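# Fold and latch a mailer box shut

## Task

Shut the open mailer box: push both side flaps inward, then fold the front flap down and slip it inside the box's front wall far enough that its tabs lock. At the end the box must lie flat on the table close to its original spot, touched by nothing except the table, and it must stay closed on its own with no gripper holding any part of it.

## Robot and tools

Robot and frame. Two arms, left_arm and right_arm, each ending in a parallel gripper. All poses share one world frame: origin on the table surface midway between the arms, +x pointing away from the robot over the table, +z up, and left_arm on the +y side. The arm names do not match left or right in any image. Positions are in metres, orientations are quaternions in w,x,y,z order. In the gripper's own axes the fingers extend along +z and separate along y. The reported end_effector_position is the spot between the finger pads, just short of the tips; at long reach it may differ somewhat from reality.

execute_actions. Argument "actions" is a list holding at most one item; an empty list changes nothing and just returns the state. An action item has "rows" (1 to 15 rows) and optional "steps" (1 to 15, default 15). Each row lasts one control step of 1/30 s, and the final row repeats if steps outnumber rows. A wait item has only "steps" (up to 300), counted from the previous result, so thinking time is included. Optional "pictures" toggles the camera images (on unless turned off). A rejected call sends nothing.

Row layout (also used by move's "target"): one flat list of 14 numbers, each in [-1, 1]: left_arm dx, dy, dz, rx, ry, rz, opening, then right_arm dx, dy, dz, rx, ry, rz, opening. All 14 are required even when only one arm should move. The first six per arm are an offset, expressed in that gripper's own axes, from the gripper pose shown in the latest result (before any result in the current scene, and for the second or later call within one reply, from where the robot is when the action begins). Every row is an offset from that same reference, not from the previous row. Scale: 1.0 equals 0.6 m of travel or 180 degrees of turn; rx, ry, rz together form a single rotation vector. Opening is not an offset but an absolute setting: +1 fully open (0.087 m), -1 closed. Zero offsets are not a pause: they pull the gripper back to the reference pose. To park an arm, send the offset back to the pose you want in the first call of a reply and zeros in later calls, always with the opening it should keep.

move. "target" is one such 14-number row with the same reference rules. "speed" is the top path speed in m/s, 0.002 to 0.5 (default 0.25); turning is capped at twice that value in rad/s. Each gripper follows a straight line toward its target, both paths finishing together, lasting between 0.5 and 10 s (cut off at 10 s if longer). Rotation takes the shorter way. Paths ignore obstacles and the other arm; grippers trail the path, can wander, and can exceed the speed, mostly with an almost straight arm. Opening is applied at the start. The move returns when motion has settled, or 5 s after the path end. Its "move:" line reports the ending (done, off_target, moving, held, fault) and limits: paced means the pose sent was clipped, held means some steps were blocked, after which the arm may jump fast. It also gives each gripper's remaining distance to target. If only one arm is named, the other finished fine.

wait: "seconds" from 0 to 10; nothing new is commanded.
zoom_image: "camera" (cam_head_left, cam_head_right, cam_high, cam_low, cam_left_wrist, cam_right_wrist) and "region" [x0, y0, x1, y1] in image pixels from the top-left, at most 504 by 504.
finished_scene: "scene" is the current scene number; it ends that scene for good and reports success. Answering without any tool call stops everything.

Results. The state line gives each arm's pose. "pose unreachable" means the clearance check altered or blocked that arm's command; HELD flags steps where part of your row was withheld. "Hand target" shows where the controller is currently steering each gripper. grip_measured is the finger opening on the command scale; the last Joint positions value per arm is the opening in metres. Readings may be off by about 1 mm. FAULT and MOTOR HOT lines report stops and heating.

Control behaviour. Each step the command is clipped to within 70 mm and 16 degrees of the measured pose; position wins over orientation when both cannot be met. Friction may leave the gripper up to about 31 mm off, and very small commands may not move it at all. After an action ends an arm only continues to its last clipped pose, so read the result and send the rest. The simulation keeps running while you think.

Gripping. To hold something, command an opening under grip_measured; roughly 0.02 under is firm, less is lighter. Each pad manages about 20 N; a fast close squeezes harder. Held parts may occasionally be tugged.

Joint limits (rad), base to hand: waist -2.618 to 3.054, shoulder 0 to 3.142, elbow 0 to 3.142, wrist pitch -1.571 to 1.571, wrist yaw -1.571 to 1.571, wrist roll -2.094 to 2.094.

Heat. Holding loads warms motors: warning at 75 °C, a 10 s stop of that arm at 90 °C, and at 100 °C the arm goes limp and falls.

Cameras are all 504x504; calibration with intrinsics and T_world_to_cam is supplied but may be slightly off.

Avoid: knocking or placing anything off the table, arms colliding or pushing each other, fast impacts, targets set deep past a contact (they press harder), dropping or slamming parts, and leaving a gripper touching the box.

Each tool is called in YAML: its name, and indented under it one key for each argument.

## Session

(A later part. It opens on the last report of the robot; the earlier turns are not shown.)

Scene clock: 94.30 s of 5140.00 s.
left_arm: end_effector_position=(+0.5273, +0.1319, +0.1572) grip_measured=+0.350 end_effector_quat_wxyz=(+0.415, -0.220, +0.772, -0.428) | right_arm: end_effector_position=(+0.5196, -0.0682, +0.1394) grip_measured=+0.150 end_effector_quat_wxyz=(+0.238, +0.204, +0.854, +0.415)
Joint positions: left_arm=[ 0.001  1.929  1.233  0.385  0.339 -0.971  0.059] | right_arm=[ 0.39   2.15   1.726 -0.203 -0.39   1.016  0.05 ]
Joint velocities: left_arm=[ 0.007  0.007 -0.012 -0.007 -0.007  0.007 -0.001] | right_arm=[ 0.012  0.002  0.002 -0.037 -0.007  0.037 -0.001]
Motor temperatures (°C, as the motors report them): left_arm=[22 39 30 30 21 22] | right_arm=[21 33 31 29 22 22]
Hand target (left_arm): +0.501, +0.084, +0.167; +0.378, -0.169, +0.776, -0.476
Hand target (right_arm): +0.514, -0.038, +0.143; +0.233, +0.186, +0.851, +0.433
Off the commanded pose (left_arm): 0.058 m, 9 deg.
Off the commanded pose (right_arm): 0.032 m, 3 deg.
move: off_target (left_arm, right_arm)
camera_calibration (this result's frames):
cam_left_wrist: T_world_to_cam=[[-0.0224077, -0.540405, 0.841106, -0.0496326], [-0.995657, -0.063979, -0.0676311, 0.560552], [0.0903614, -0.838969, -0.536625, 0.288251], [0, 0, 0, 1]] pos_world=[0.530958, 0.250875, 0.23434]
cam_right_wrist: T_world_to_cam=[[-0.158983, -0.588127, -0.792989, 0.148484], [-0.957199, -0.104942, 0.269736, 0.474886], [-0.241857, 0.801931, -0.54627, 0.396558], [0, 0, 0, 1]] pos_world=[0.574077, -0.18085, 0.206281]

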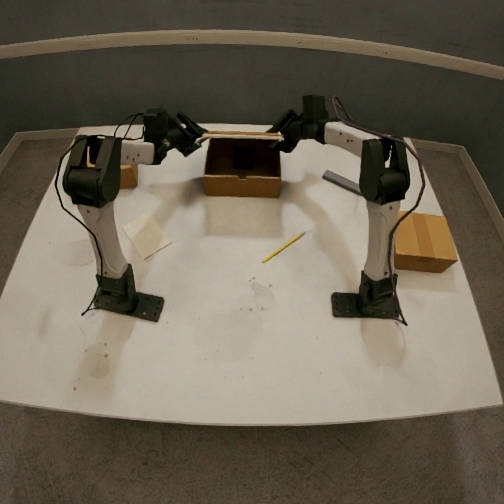

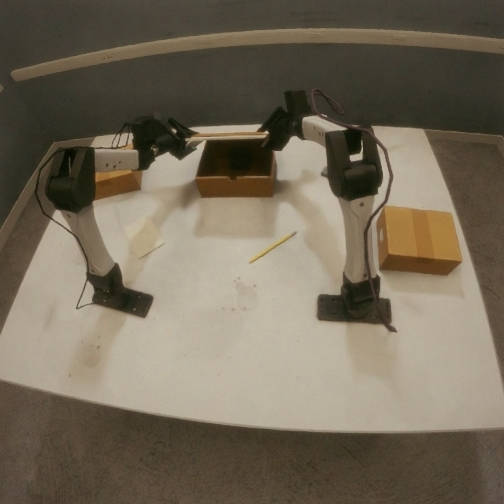

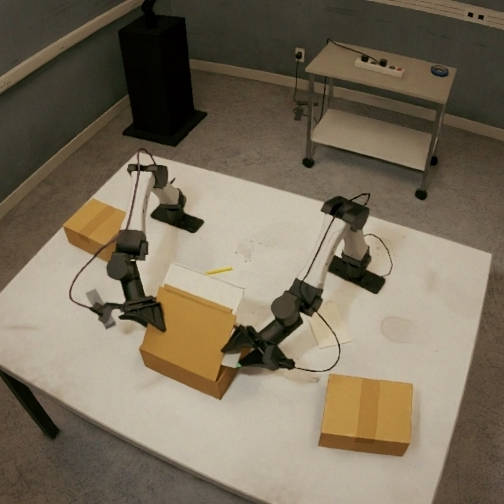

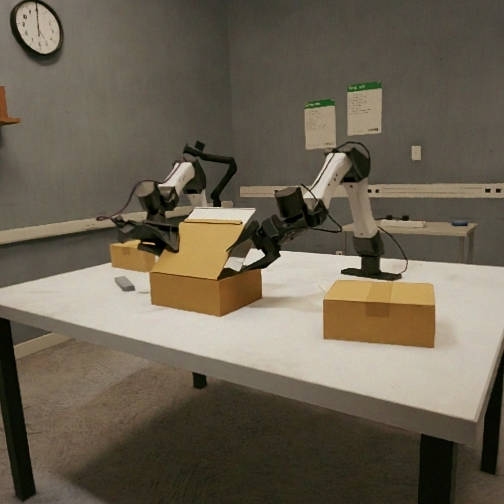

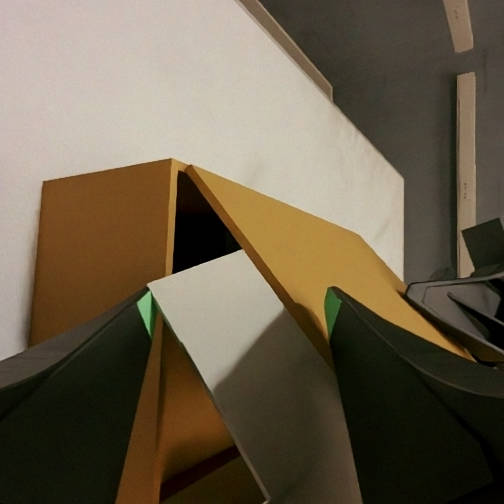

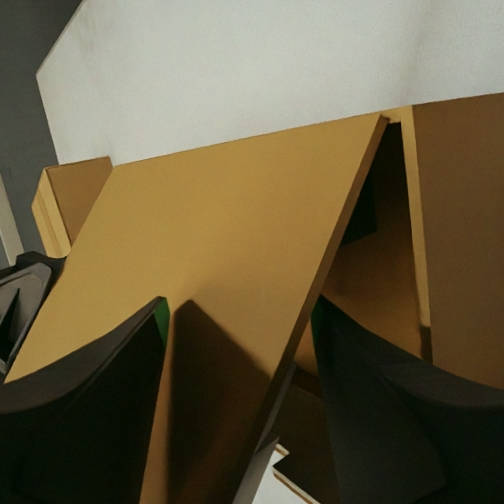

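move:
  target: [0,0.063,-0.07,0,0.13,0,-1,0,0,0,0,0,0,0.15]
  speed: 0.08

Scene clock: 99.53 s of 5140.00 s.
left_arm: end_effector_position=(+0.4918, +0.1686, +0.1457) grip_measured=-1.000 end_effector_quat_wxyz=(+0.266, -0.120, +0.835, -0.467) | right_arm: end_effector_position=(+0.5225, -0.0759, +0.1375) grip_measured=+0.150 end_effector_quat_wxyz=(+0.239, +0.212, +0.855, +0.409)
Joint positions: left_arm=[ 0.169  1.993  1.447 -0.103  0.8   -0.697  0.   ] | right_arm=[ 0.378  2.15   1.726 -0.212 -0.385  1.015  0.05 ]
Joint velocities: left_arm=[ 0.007  0.007  0.017 -0.081 -0.051 -0.007  0.   ] | right_arm=[-0.012 -0.007 -0.002  0.022  0.007  0.051 -0.001]
Motor temperatures (°C, as the motors report them): left_arm=[23 39 30 30 22 22] | right_arm=[21 34 31 29 22 22]
Hand target (left_arm): +0.492, +0.172, +0.137; +0.252, -0.128, +0.839, -0.465
Hand target (right_arm): +0.520, -0.068, +0.139; +0.238, +0.204, +0.854, +0.415
Off the commanded pose (left_arm): 0.009 m, 2 deg.
Off the commanded pose (right_arm): 0.008 m, 1 deg.
move: done
camera_calibration (this result's frames):
cam_left_wrist: T_world_to_cam=[[-0.0574214, -0.534657, 0.843116, -0.00498334], [-0.954251, 0.277618, 0.111059, 0.422784], [-0.293443, -0.798167, -0.526138, 0.496446], [0, 0, 0, 1]] pos_world=[0.548834, 0.27621, 0.218447]
cam_right_wrist: T_world_to_cam=[[-0.174286, -0.590502, -0.787992, 0.150054], [-0.956719, -0.0878485, 0.277436, 0.477384], [-0.23305, 0.802241, -0.549634, 0.398277], [0, 0, 0, 1]] pos_world=[0.575694, -0.18897, 0.204704]

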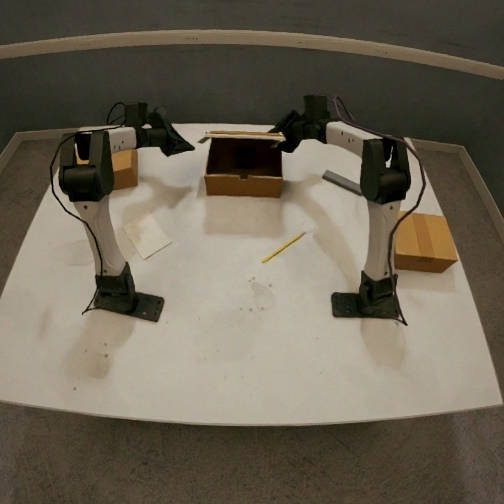

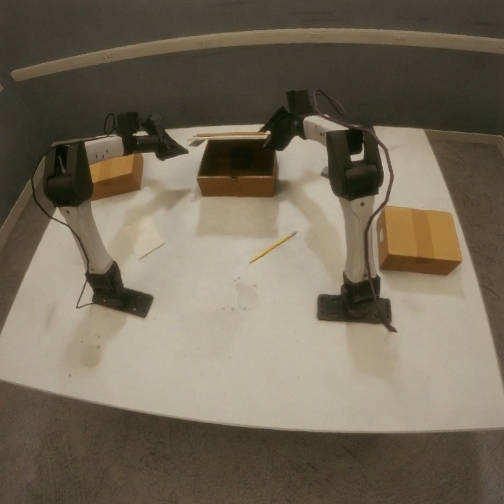

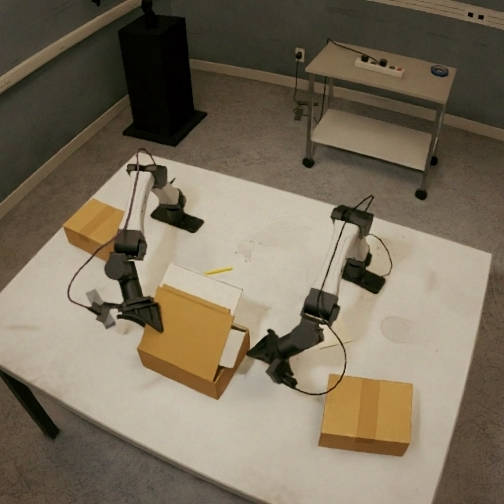

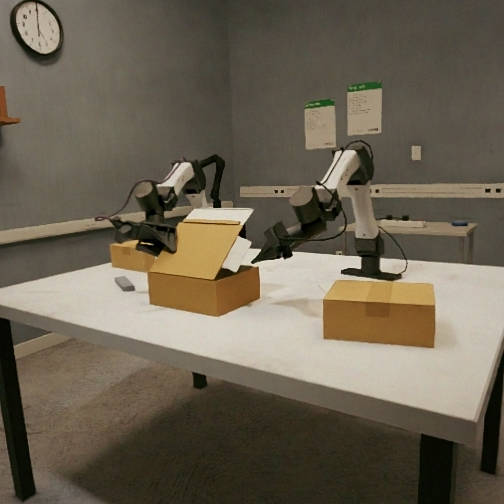

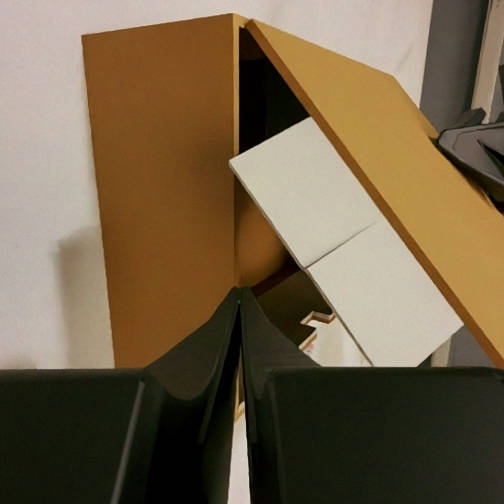

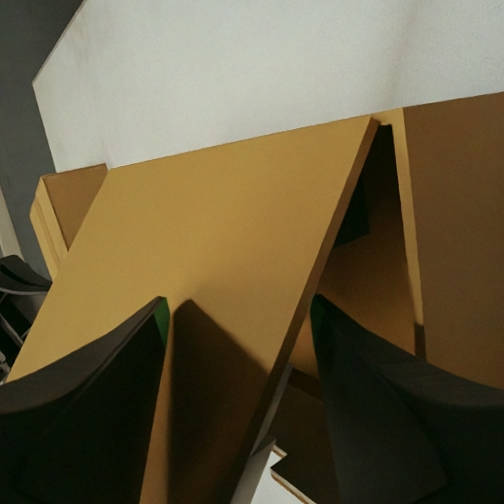

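move:
  target: [0.027,-0.084,0.107,0,0,0,-1,0.037,0.042,0.04,0,0,0,0.15]
  speed: 0.05

Scene clock: 103.83 s of 5140.00 s.
left_arm: end_effector_position=(+0.5094, +0.0991, +0.1504) grip_measured=-1.000 end_effector_quat_wxyz=(+0.263, -0.130, +0.839, -0.458) | right_arm: end_effector_position=(+0.5294, -0.0566, +0.1399) grip_measured=+0.150 end_effector_quat_wxyz=(+0.251, +0.224, +0.854, +0.397)
Joint positions: left_arm=[ 0.008  2.062  1.566 -0.092  0.646 -0.823  0.   ] | right_arm=[ 0.424  2.186  1.798 -0.238 -0.306  1.049  0.05 ]
Joint velocities: left_arm=[ 0.012 -0.007  0.012 -0.037 -0.066  0.037  0.   ] | right_arm=[ 0.002 -0.007 -0.002 -0.007  0.037  0.037 -0.001]
Motor temperatures (°C, as the motors report them): left_arm=[23 39 31 30 22 22] | right_arm=[21 34 31 29 22 22]
Hand target (left_arm): +0.512, +0.089, +0.156; +0.264, -0.121, +0.834, -0.469
Hand target (right_arm): +0.523, -0.036, +0.139; +0.239, +0.212, +0.855, +0.409
Off the commanded pose (left_arm): 0.012 m, 2 deg.
Off the commanded pose (right_arm): 0.023 m, 2 deg.
move: off_target (left_arm, right_arm)
camera_calibration (this result's frames):
cam_left_wrist: T_world_to_cam=[[-0.0302792, -0.547374, 0.83634, -0.0566575], [-0.956843, 0.257816, 0.134095, 0.458217], [-0.289022, -0.796187, -0.531557, 0.447003], [0, 0, 0, 1]] pos_world=[0.56592, 0.206749, 0.223548]
cam_right_wrist: T_world_to_cam=[[-0.191607, -0.599039, -0.777457, 0.17174], [-0.960904, -0.0468221, 0.272895, 0.490168], [-0.199877, 0.79935, -0.566648, 0.370374], [0, 0, 0, 1]] pos_world=[0.57794, -0.170229, 0.209628]

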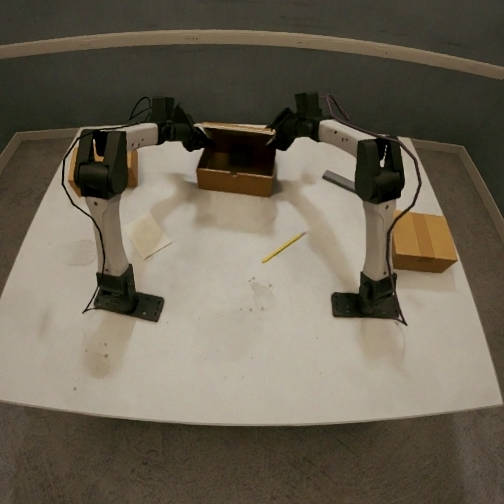

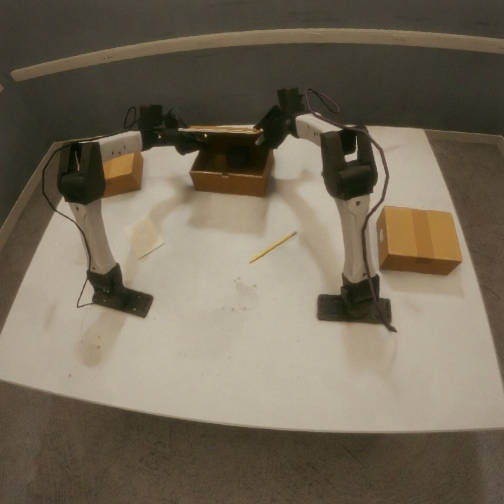

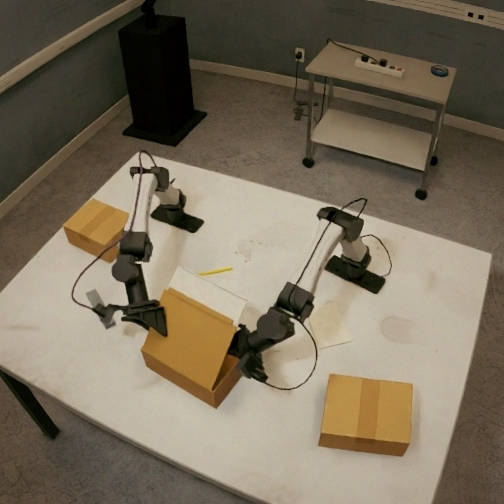

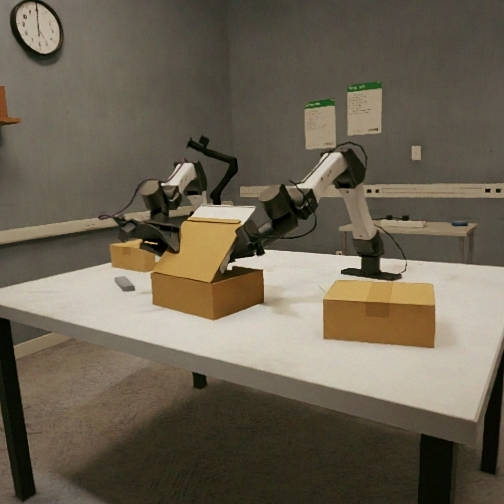

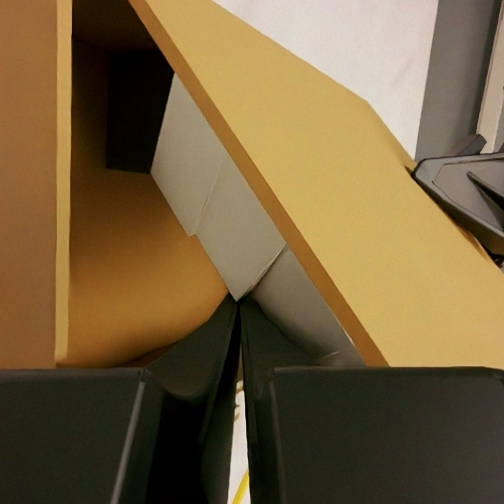

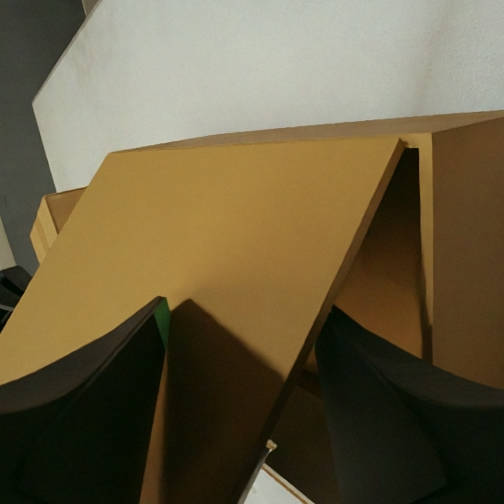

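move:
  target: [0.042,0.059,-0.03,0,0,0,-1,0.056,-0.05,-0.05,0,0,0,-0.2]
  speed: 0.04

Scene clock: 109.73 s of 5140.00 s.
left_arm: end_effector_position=(+0.4812, +0.1160, +0.1199) grip_measured=-1.000 end_effector_quat_wxyz=(+0.259, -0.133, +0.842, -0.453) | right_arm: end_effector_position=(+0.4888, -0.0743, +0.1225) grip_measured=-0.200 end_effector_quat_wxyz=(+0.252, +0.235, +0.851, +0.398)
Joint positions: left_arm=[ 0.035  1.992  1.349  0.028  0.662 -0.798  0.   ] | right_arm=[ 0.423  2.025  1.473 -0.07  -0.296  1.07   0.035]
Joint velocities: left_arm=[-0.007  0.017 -0.007 -0.022  0.022  0.007  0.   ] | right_arm=[-0.012 -0.007 -0.012  0.037 -0.037 -0.11  -0.   ]
Motor temperatures (°C, as the motors report them): left_arm=[22 40 31 31 21 22] | right_arm=[21 35 31 29 22 22]
Hand target (left_arm): +0.479, +0.119, +0.121; +0.263, -0.130, +0.840, -0.457
Hand target (right_arm): +0.479, -0.071, +0.124; +0.251, +0.224, +0.854, +0.397
Off the commanded pose (left_arm): 0.004 m, 1 deg.
Off the commanded pose (right_arm): 0.010 m, 1 deg.
After step 90, 1.27 s passed at rest.
move: done
camera_calibration (this result's frames):
cam_left_wrist: T_world_to_cam=[[-0.0195704, -0.554447, 0.831989, -0.0265151], [-0.955946, 0.254151, 0.146883, 0.429343], [-0.292889, -0.792462, -0.534996, 0.4379], [0, 0, 0, 1]] pos_world=[0.538166, 0.2232, 0.193272]
cam_right_wrist: T_world_to_cam=[[-0.207882, -0.588008, -0.781685, 0.149088], [-0.960225, -0.02963, 0.277652, 0.45541], [-0.186423, 0.808312, -0.55846, 0.359599], [0, 0, 0, 1]] pos_world=[0.535326, -0.189509, 0.190916]

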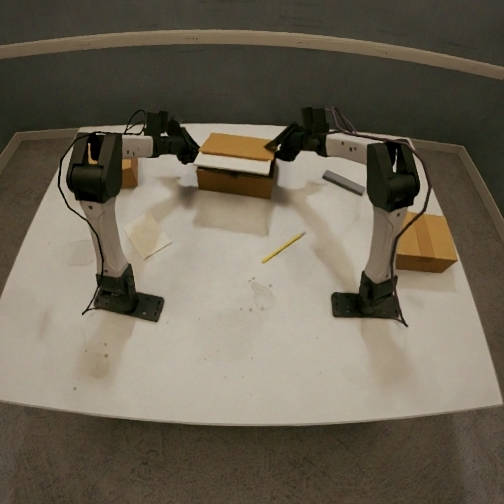

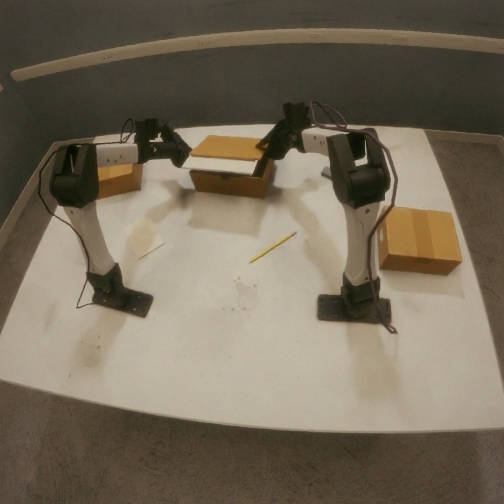

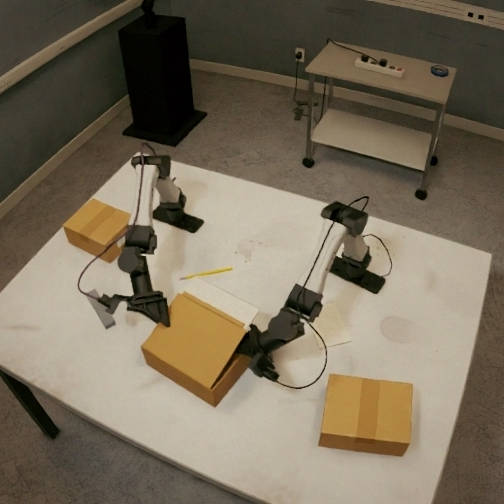

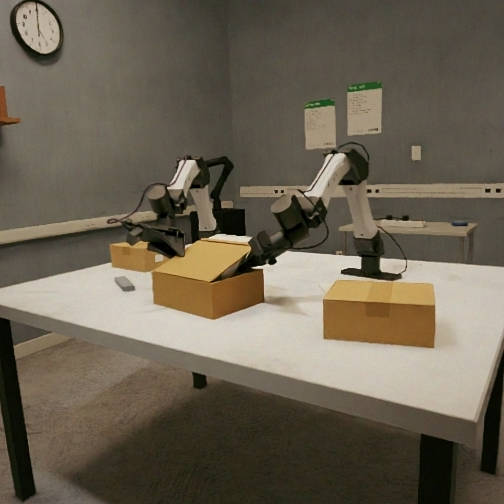

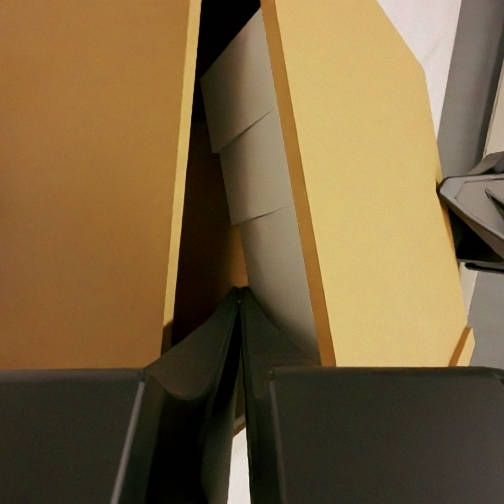

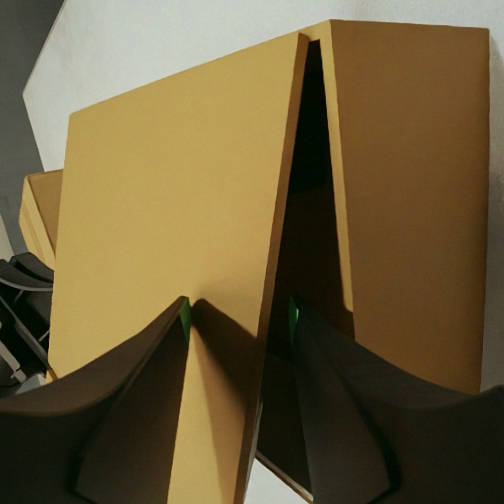

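move:
  target: [0,0,-0.13,0,0,0,-1,0,0,0,0,0,0,-0.2]
  speed: 0.06

Scene clock: 112.93 s of 5140.00 s.
left_arm: end_effector_position=(+0.4470, +0.1664, +0.1676) grip_measured=-1.000 end_effector_quat_wxyz=(+0.280, -0.121, +0.836, -0.456) | right_arm: end_effector_position=(+0.4900, -0.0740, +0.1239) grip_measured=-0.200 end_effector_quat_wxyz=(+0.255, +0.234, +0.849, +0.399)
Joint positions: left_arm=[ 0.154  1.786  1.263 -0.107  0.757 -0.7    0.   ] | right_arm=[ 0.423  2.024  1.472 -0.062 -0.295  1.07   0.035]
Joint velocities: left_arm=[-0.022  0.032 -0.007 -0.022 -0.051 -0.037  0.   ] | right_arm=[-0.022 -0.007 -0.007  0.051 -0.037  0.007  0.001]
Motor temperatures (°C, as the motors report them): left_arm=[22 40 31 31 21 22] | right_arm=[21 35 31 29 22 22]
Hand target (left_arm): +0.438, +0.170, +0.156; +0.260, -0.133, +0.843, -0.452
Hand target (right_arm): +0.489, -0.074, +0.123; +0.252, +0.235, +0.850, +0.398
Off the commanded pose (left_arm): 0.016 m, 3 deg.
Off the commanded pose (right_arm): 0.002 m, 0 deg.
move: off_target (left_arm)
camera_calibration (this result's frames):
cam_left_wrist: T_world_to_cam=[[-0.0608872, -0.555863, 0.829041, -0.019727], [-0.961731, 0.254969, 0.100322, 0.38717], [-0.267145, -0.791206, -0.550115, 0.484181], [0, 0, 0, 1]] pos_world=[0.500499, 0.273405, 0.243868]
cam_right_wrist: T_world_to_cam=[[-0.20172, -0.586002, -0.7848, 0.148199], [-0.962474, -0.0299066, 0.269719, 0.458206], [-0.181527, 0.809757, -0.557979, 0.358025], [0, 0, 0, 1]] pos_world=[0.535897, -0.189365, 0.19249]

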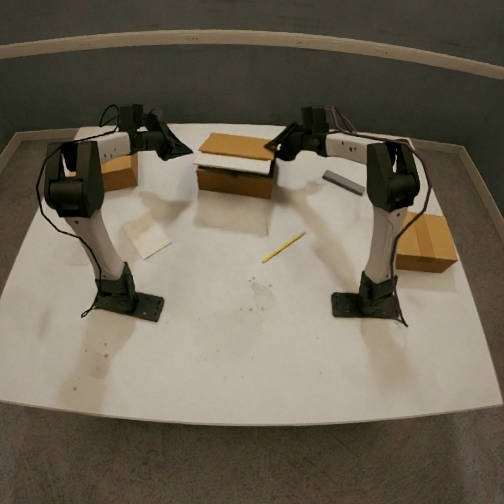

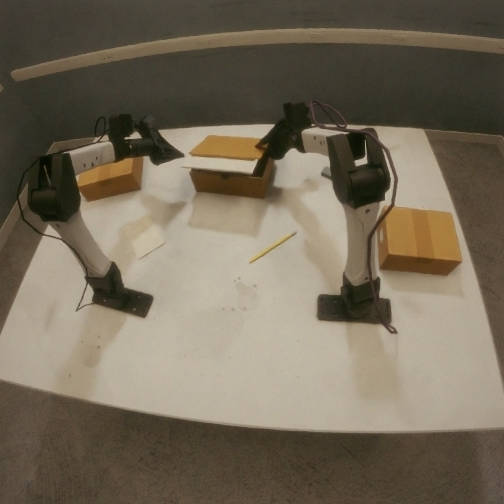

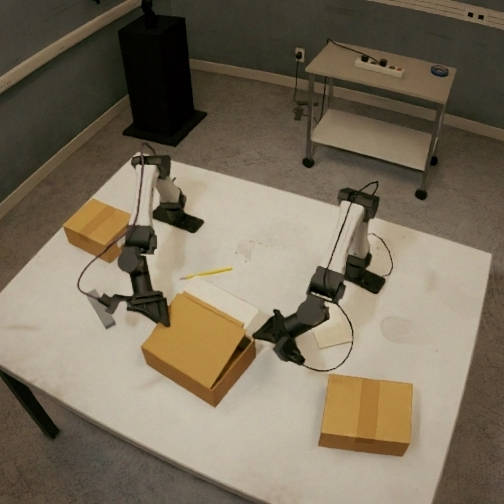

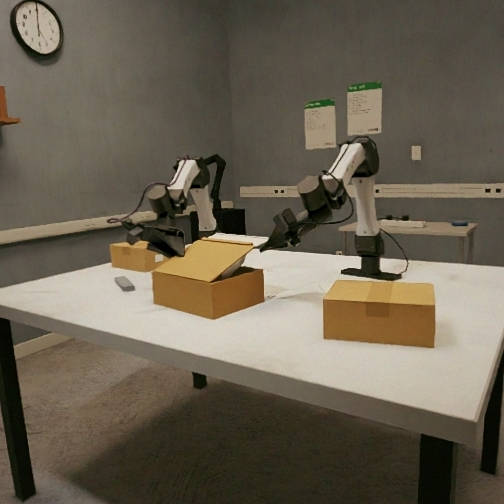

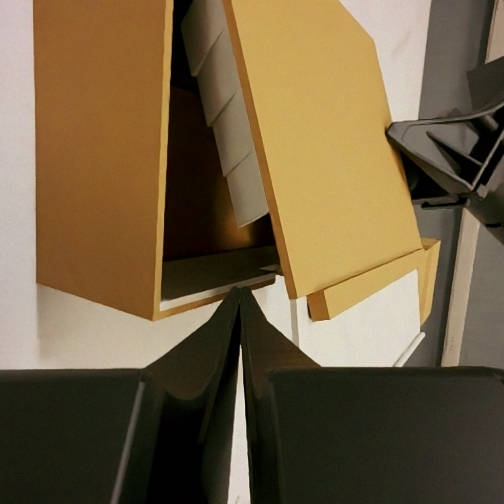

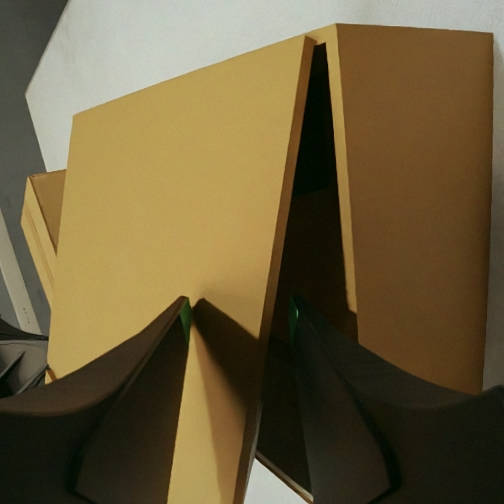

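move:
  target: [-0.048,-0.11,-0.057,0,0,0,-1,0,0,0,0,0,0,-0.2]
  speed: 0.15

move:
  target: [0.193,-0.114,0.06,0,0,0,-1,0,0,0,0,0,0,-0.2]
  speed: 0.15

Scene clock: 117.30 s of 5140.00 s.
left_arm: end_effector_position=(+0.4489, +0.1663, +0.2480) grip_measured=-1.000 end_effector_quat_wxyz=(+0.288, -0.117, +0.833, -0.458) | right_arm: end_effector_position=(+0.4900, -0.0740, +0.1239) grip_measured=-0.200 end_effector_quat_wxyz=(+0.255, +0.234, +0.849, +0.399)
Joint positions: left_arm=[ 0.154  1.744  1.525 -0.389  0.757 -0.702  0.   ] | right_arm=[ 0.423  2.024  1.472 -0.062 -0.295  1.07   0.035]
Joint velocities: left_arm=[ 0.002 -0.002  0.002 -0.037  0.037 -0.007  0.   ] | right_arm=[-0.012 -0.007 -0.012  0.066 -0.066 -0.007 -0.001]
Motor temperatures (°C, as the motors report them): left_arm=[22 40 31 30 21 22] | right_arm=[21 36 31 29 22 22]
Hand target (left_arm): +0.448, +0.167, +0.247; +0.280, -0.121, +0.836, -0.456
Hand target (right_arm): +0.490, -0.074, +0.124; +0.255, +0.234, +0.849, +0.399
Off the commanded pose (left_arm): 0.002 m, 1 deg.
Off the commanded pose (right_arm): 0.000 m, 0 deg.
After step 90, 0.17 s passed at rest.
move: done
camera_calibration (this result's frames):
cam_left_wrist: T_world_to_cam=[[-0.0780026, -0.554689, 0.828393, -0.0787529], [-0.963551, 0.25523, 0.0801716, 0.386713], [-0.255901, -0.791946, -0.55438, 0.524977], [0, 0, 0, 1]] pos_world=[0.500817, 0.273369, 0.325272]
cam_right_wrist: T_world_to_cam=[[-0.20172, -0.586002, -0.7848, 0.148199], [-0.962474, -0.0299066, 0.269719, 0.458206], [-0.181527, 0.809757, -0.557979, 0.358025], [0, 0, 0, 1]] pos_world=[0.535897, -0.189365, 0.19249]

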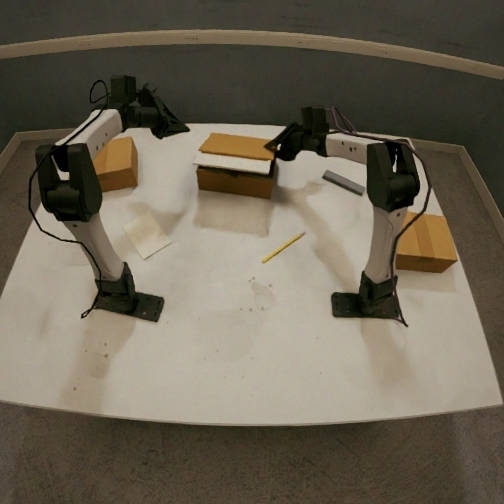

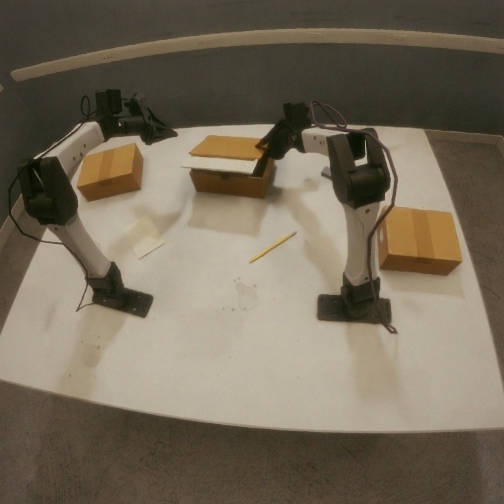

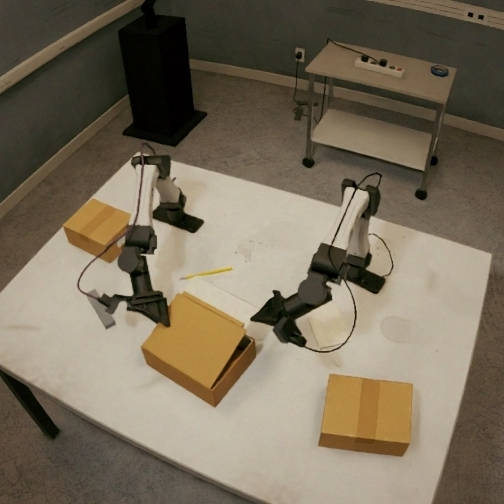

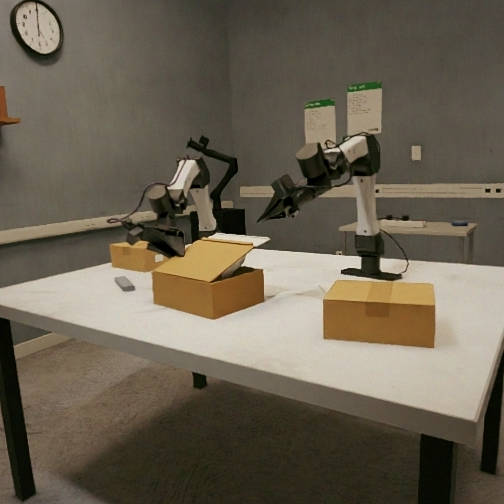

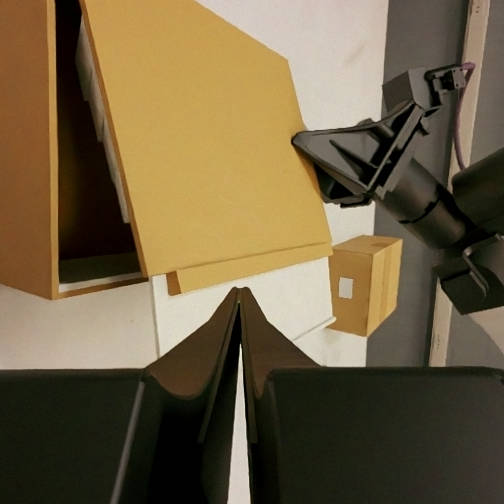

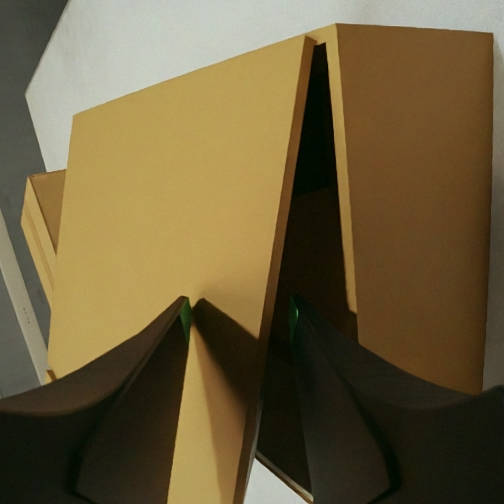

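Scene clock: 118.77 s of 5140.00 s.
left_arm: end_effector_position=(+0.3764, +0.0488, +0.2567) grip_measured=-1.000 end_effector_quat_wxyz=(+0.290, -0.112, +0.830, -0.464) | right_arm: end_effector_position=(+0.4900, -0.0740, +0.1239) grip_measured=-0.200 end_effector_quat_wxyz=(+0.255, +0.234, +0.849, +0.399)
Joint positions: left_arm=[-0.209  1.536  1.291 -0.218  0.455 -0.93   0.   ] | right_arm=[ 0.423  2.024  1.472 -0.062 -0.295  1.07   0.035]
Joint velocities: left_arm=[ 0.007 -0.002 -0.012 -0.022  0.037 -0.007  0.   ] | right_arm=[-0.002  0.007 -0.012  0.051  0.022 -0.037 -0.002]
Motor temperatures (°C, as the motors report them): left_arm=[22 40 31 30 21 22] | right_arm=[21 36 31 29 22 22]
Hand target (left_arm): +0.373, +0.049, +0.250; +0.286, -0.118, +0.832, -0.461
Hand target (right_arm): +0.490, -0.074, +0.124; +0.255, +0.234, +0.849, +0.399
Off the commanded pose (left_arm): 0.011 m, 1 deg.
Off the commanded pose (right_arm): 0.000 m, 0 deg.
move: off_target (left_arm)
camera_calibration (this result's frames):
cam_left_wrist: T_world_to_cam=[[-0.0909184, -0.545185, 0.833371, -0.153611], [-0.962222, 0.263749, 0.0675671, 0.348383], [-0.256638, -0.795745, -0.548568, 0.417171], [0, 0, 0, 1]] pos_world=[0.428317, 0.15633, 0.333322]
cam_right_wrist: T_world_to_cam=[[-0.20172, -0.586002, -0.7848, 0.148199], [-0.962474, -0.0299066, 0.269719, 0.458206], [-0.181527, 0.809757, -0.557979, 0.358025], [0, 0, 0, 1]] pos_world=[0.535897, -0.189365, 0.19249]

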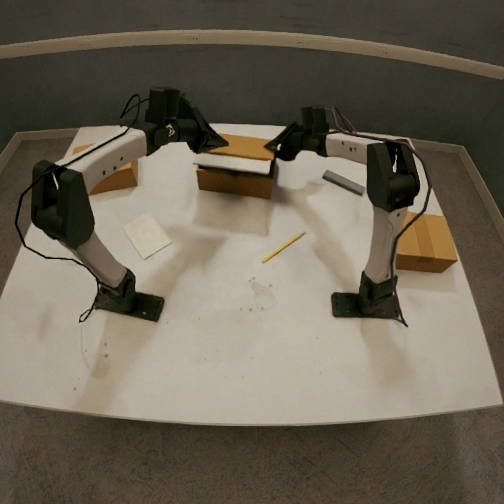

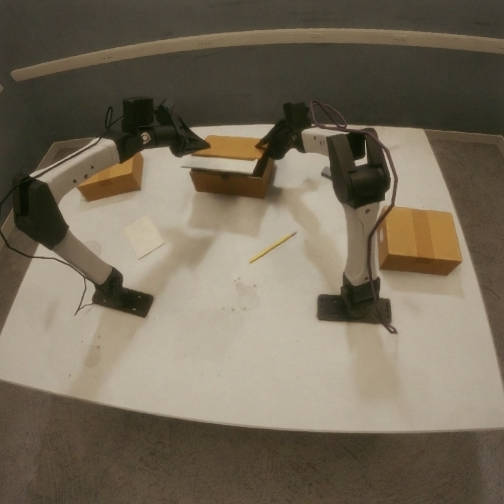

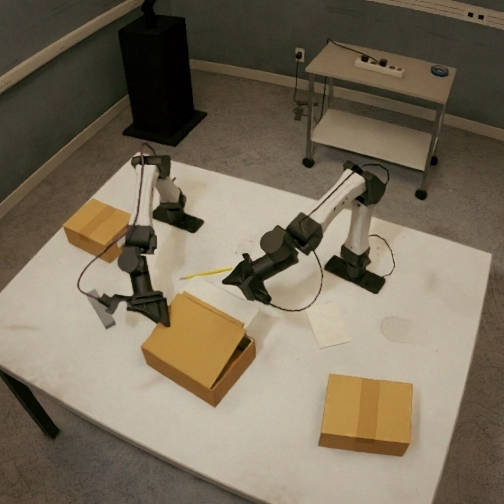

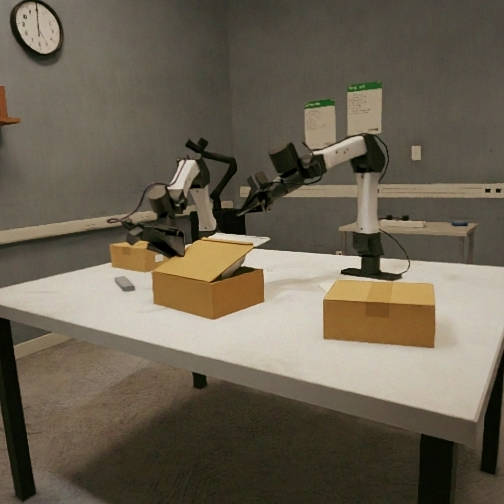

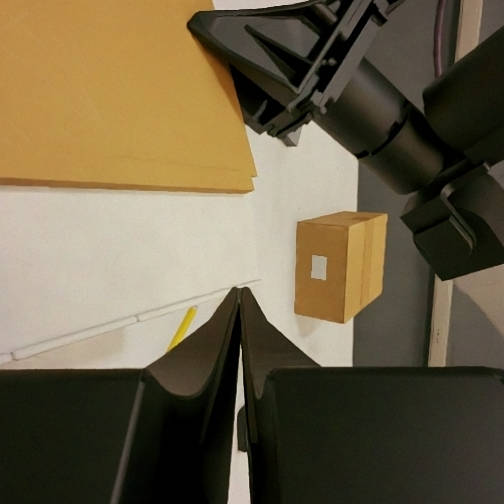

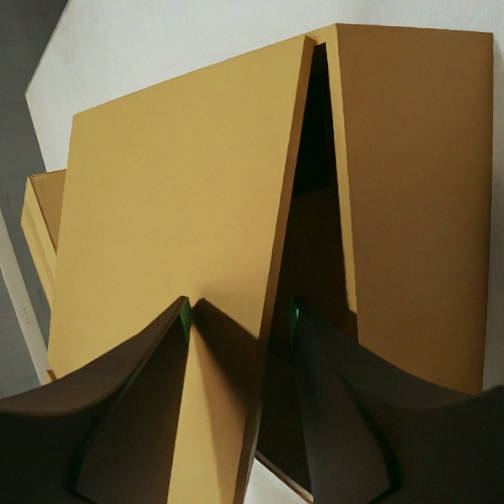

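move:
  target: [0.075,0.167,0.08,0,-0.12,0,-1,0,0,0,0,0,0,-0.2]
  speed: 0.06

Scene clock: 123.87 s of 5140.00 s.
left_arm: end_effector_position=(+0.3807, +0.0478, +0.1542) grip_measured=-1.000 end_effector_quat_wxyz=(+0.450, -0.194, +0.751, -0.443) | right_arm: end_effector_position=(+0.4899, -0.0740, +0.1239) grip_measured=-0.200 end_effector_quat_wxyz=(+0.255, +0.234, +0.849, +0.399)
Joint positions: left_arm=[-0.369  1.569  0.684  0.681 -0.013 -1.033  0.   ] | right_arm=[ 0.423  2.024  1.472 -0.062 -0.295  1.07   0.035]
Joint velocities: left_arm=[-0.007  0.022  0.002  0.095  0.037 -0.022  0.   ] | right_arm=[-0.012 -0.017  0.012 -0.007 -0.051 -0.037 -0.001]
Motor temperatures (°C, as the motors report them): left_arm=[22 39 31 31 21 22] | right_arm=[21 36 31 29 22 22]
Hand target (left_arm): +0.375, +0.048, +0.137; +0.439, -0.199, +0.762, -0.433
Hand target (right_arm): +0.490, -0.074, +0.124; +0.255, +0.234, +0.849, +0.399
Off the commanded pose (left_arm): 0.018 m, 2 deg.
Off the commanded pose (right_arm): 0.000 m, 0 deg.
move: off_target (left_arm)
camera_calibration (this result's frames):
cam_left_wrist: T_world_to_cam=[[-0.113911, -0.535866, 0.836583, -0.0605812], [-0.984623, -0.0513678, -0.166971, 0.419495], [0.132448, -0.842739, -0.521775, 0.211248], [0, 0, 0, 1]] pos_world=[0.378164, 0.167112, 0.230949]
cam_right_wrist: T_world_to_cam=[[-0.201998, -0.586113, -0.784645, 0.148231], [-0.962379, -0.0298686, 0.270065, 0.458086], [-0.181725, 0.809679, -0.558029, 0.358092], [0, 0, 0, 1]] pos_world=[0.535869, -0.189376, 0.192422]

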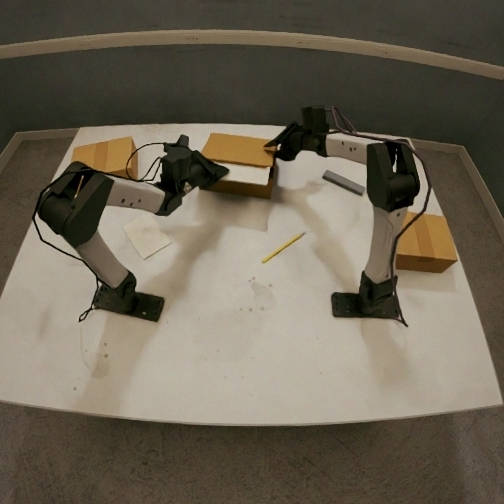

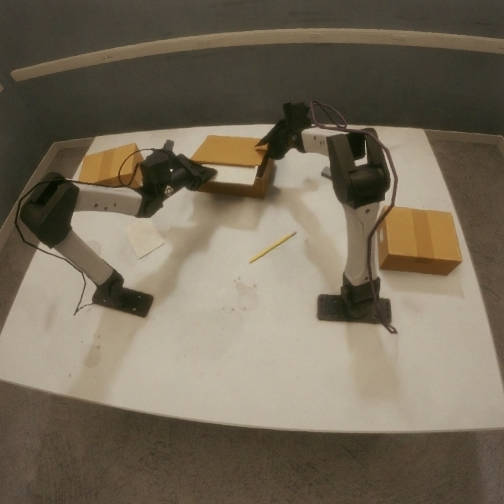

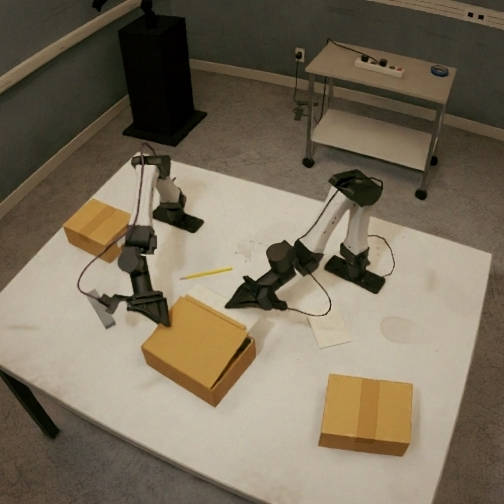

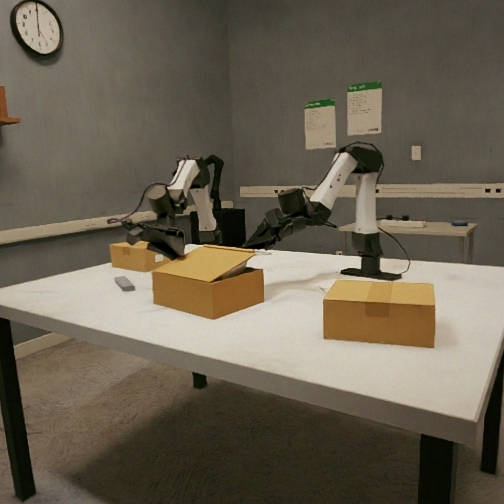

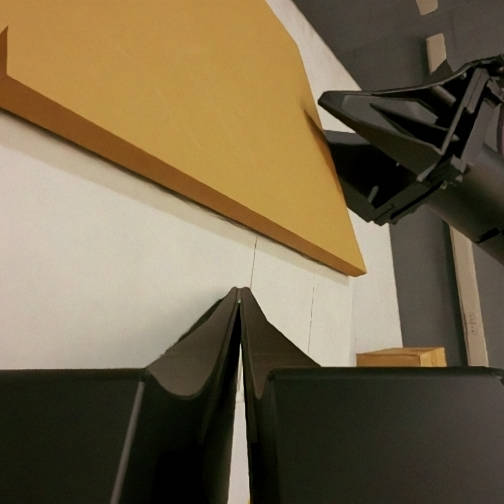

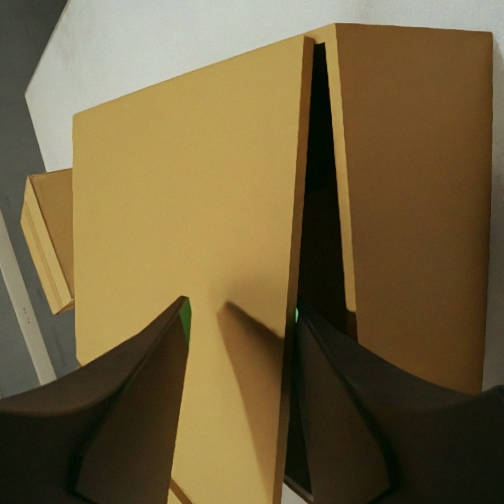

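move:
  target: [0.034,0.056,0.014,0,0,0,-1,-0.004,0.056,-0.023,0,0,0,-0.4]
  speed: 0.04

Scene clock: 127.23 s of 5140.00 s.
left_arm: end_effector_position=(+0.3866, +0.0443, +0.1373) grip_measured=-1.000 end_effector_quat_wxyz=(+0.466, -0.190, +0.733, -0.458) | right_arm: end_effector_position=(+0.4863, -0.0775, +0.1270) grip_measured=-0.400 end_effector_quat_wxyz=(+0.239, +0.248, +0.863, +0.370)
Joint positions: left_arm=[-0.369  1.679  0.639  0.894 -0.014 -1.033  0.   ] | right_arm=[ 0.429  2.024  1.543 -0.204 -0.262  1.069  0.026]
Joint velocities: left_arm=[-0.007 -0.022  0.032 -0.022 -0.007 -0.051  0.   ] | right_arm=[-0.002 -0.002  0.012  0.037 -0.051 -0.051  0.   ]
Motor temperatures (°C, as the motors report them): left_arm=[22 38 31 31 21 22] | right_arm=[21 36 31 30 22 22]
Hand target (left_arm): +0.380, +0.047, +0.114; +0.450, -0.194, +0.751, -0.443
Hand target (right_arm): +0.489, -0.065, +0.159; +0.255, +0.234, +0.849, +0.399
Off the commanded pose (left_arm): 0.024 m, 3 deg.
Off the commanded pose (right_arm): 0.035 m, 4 deg.
move: off_target (left_arm, right_arm)
camera_calibration (this result's frames):
cam_left_wrist: T_world_to_cam=[[-0.155658, -0.511019, 0.845358, -0.0337722], [-0.975096, -0.0573789, -0.214232, 0.42541], [0.157983, -0.857652, -0.489361, 0.185063], [0, 0, 0, 1]] pos_world=[0.380322, 0.165871, 0.210249]
cam_right_wrist: T_world_to_cam=[[-0.258556, -0.616427, -0.743752, 0.167907], [-0.945248, 0.00272945, 0.326341, 0.440735], [-0.199136, 0.787407, -0.583382, 0.372004], [0, 0, 0, 1]] pos_world=[0.534096, -0.190619, 0.198071]

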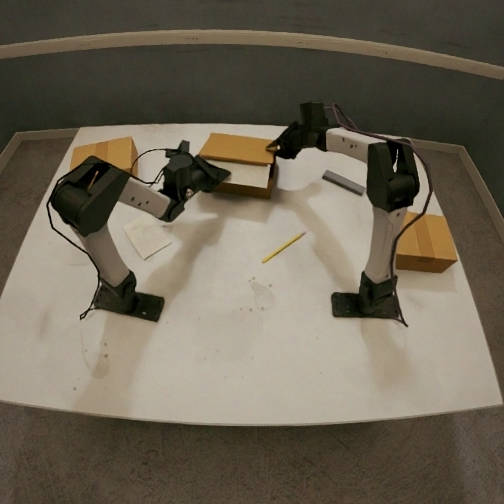

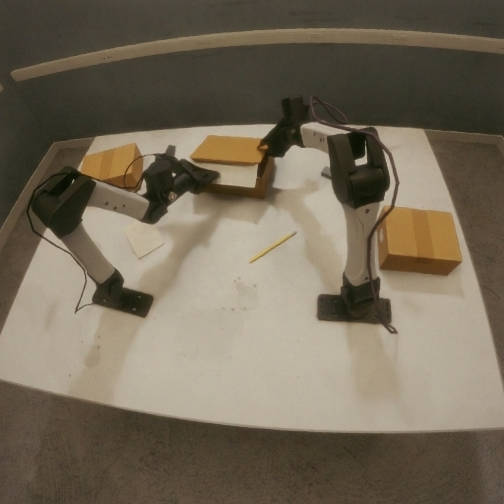

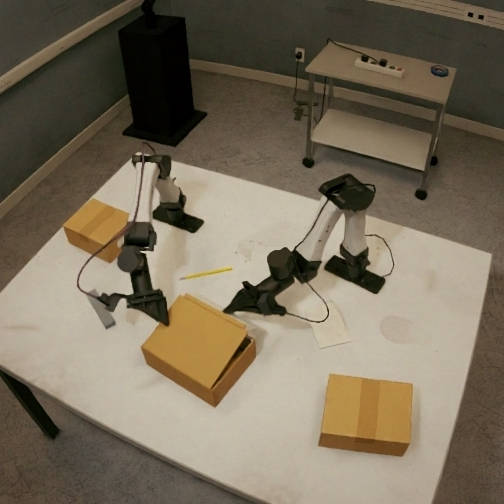

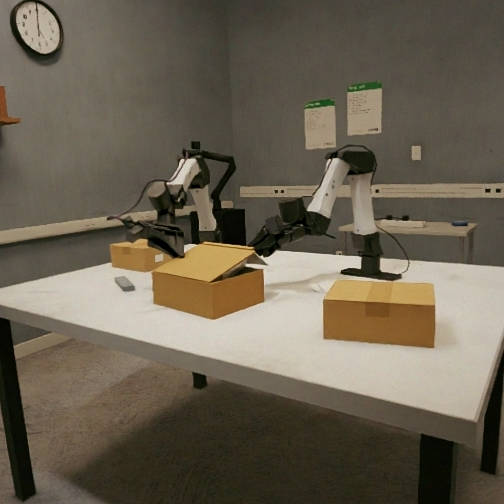

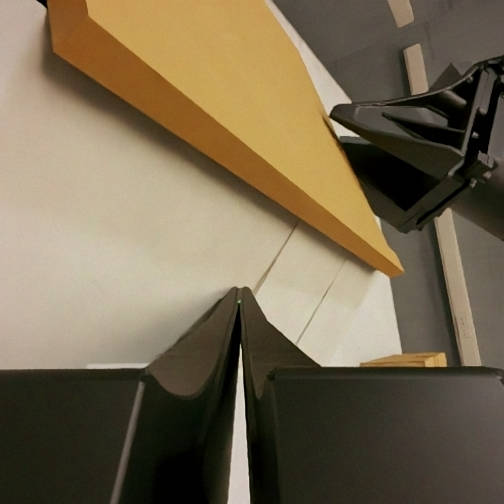

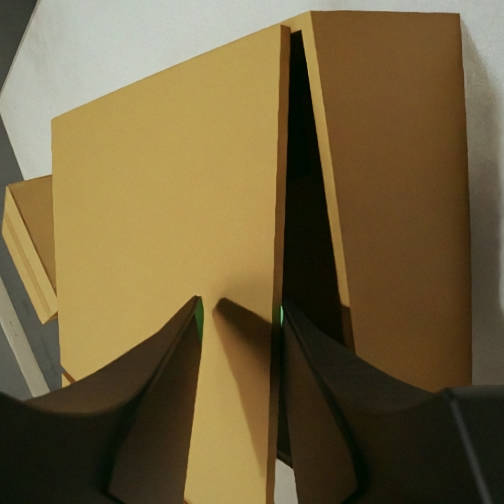

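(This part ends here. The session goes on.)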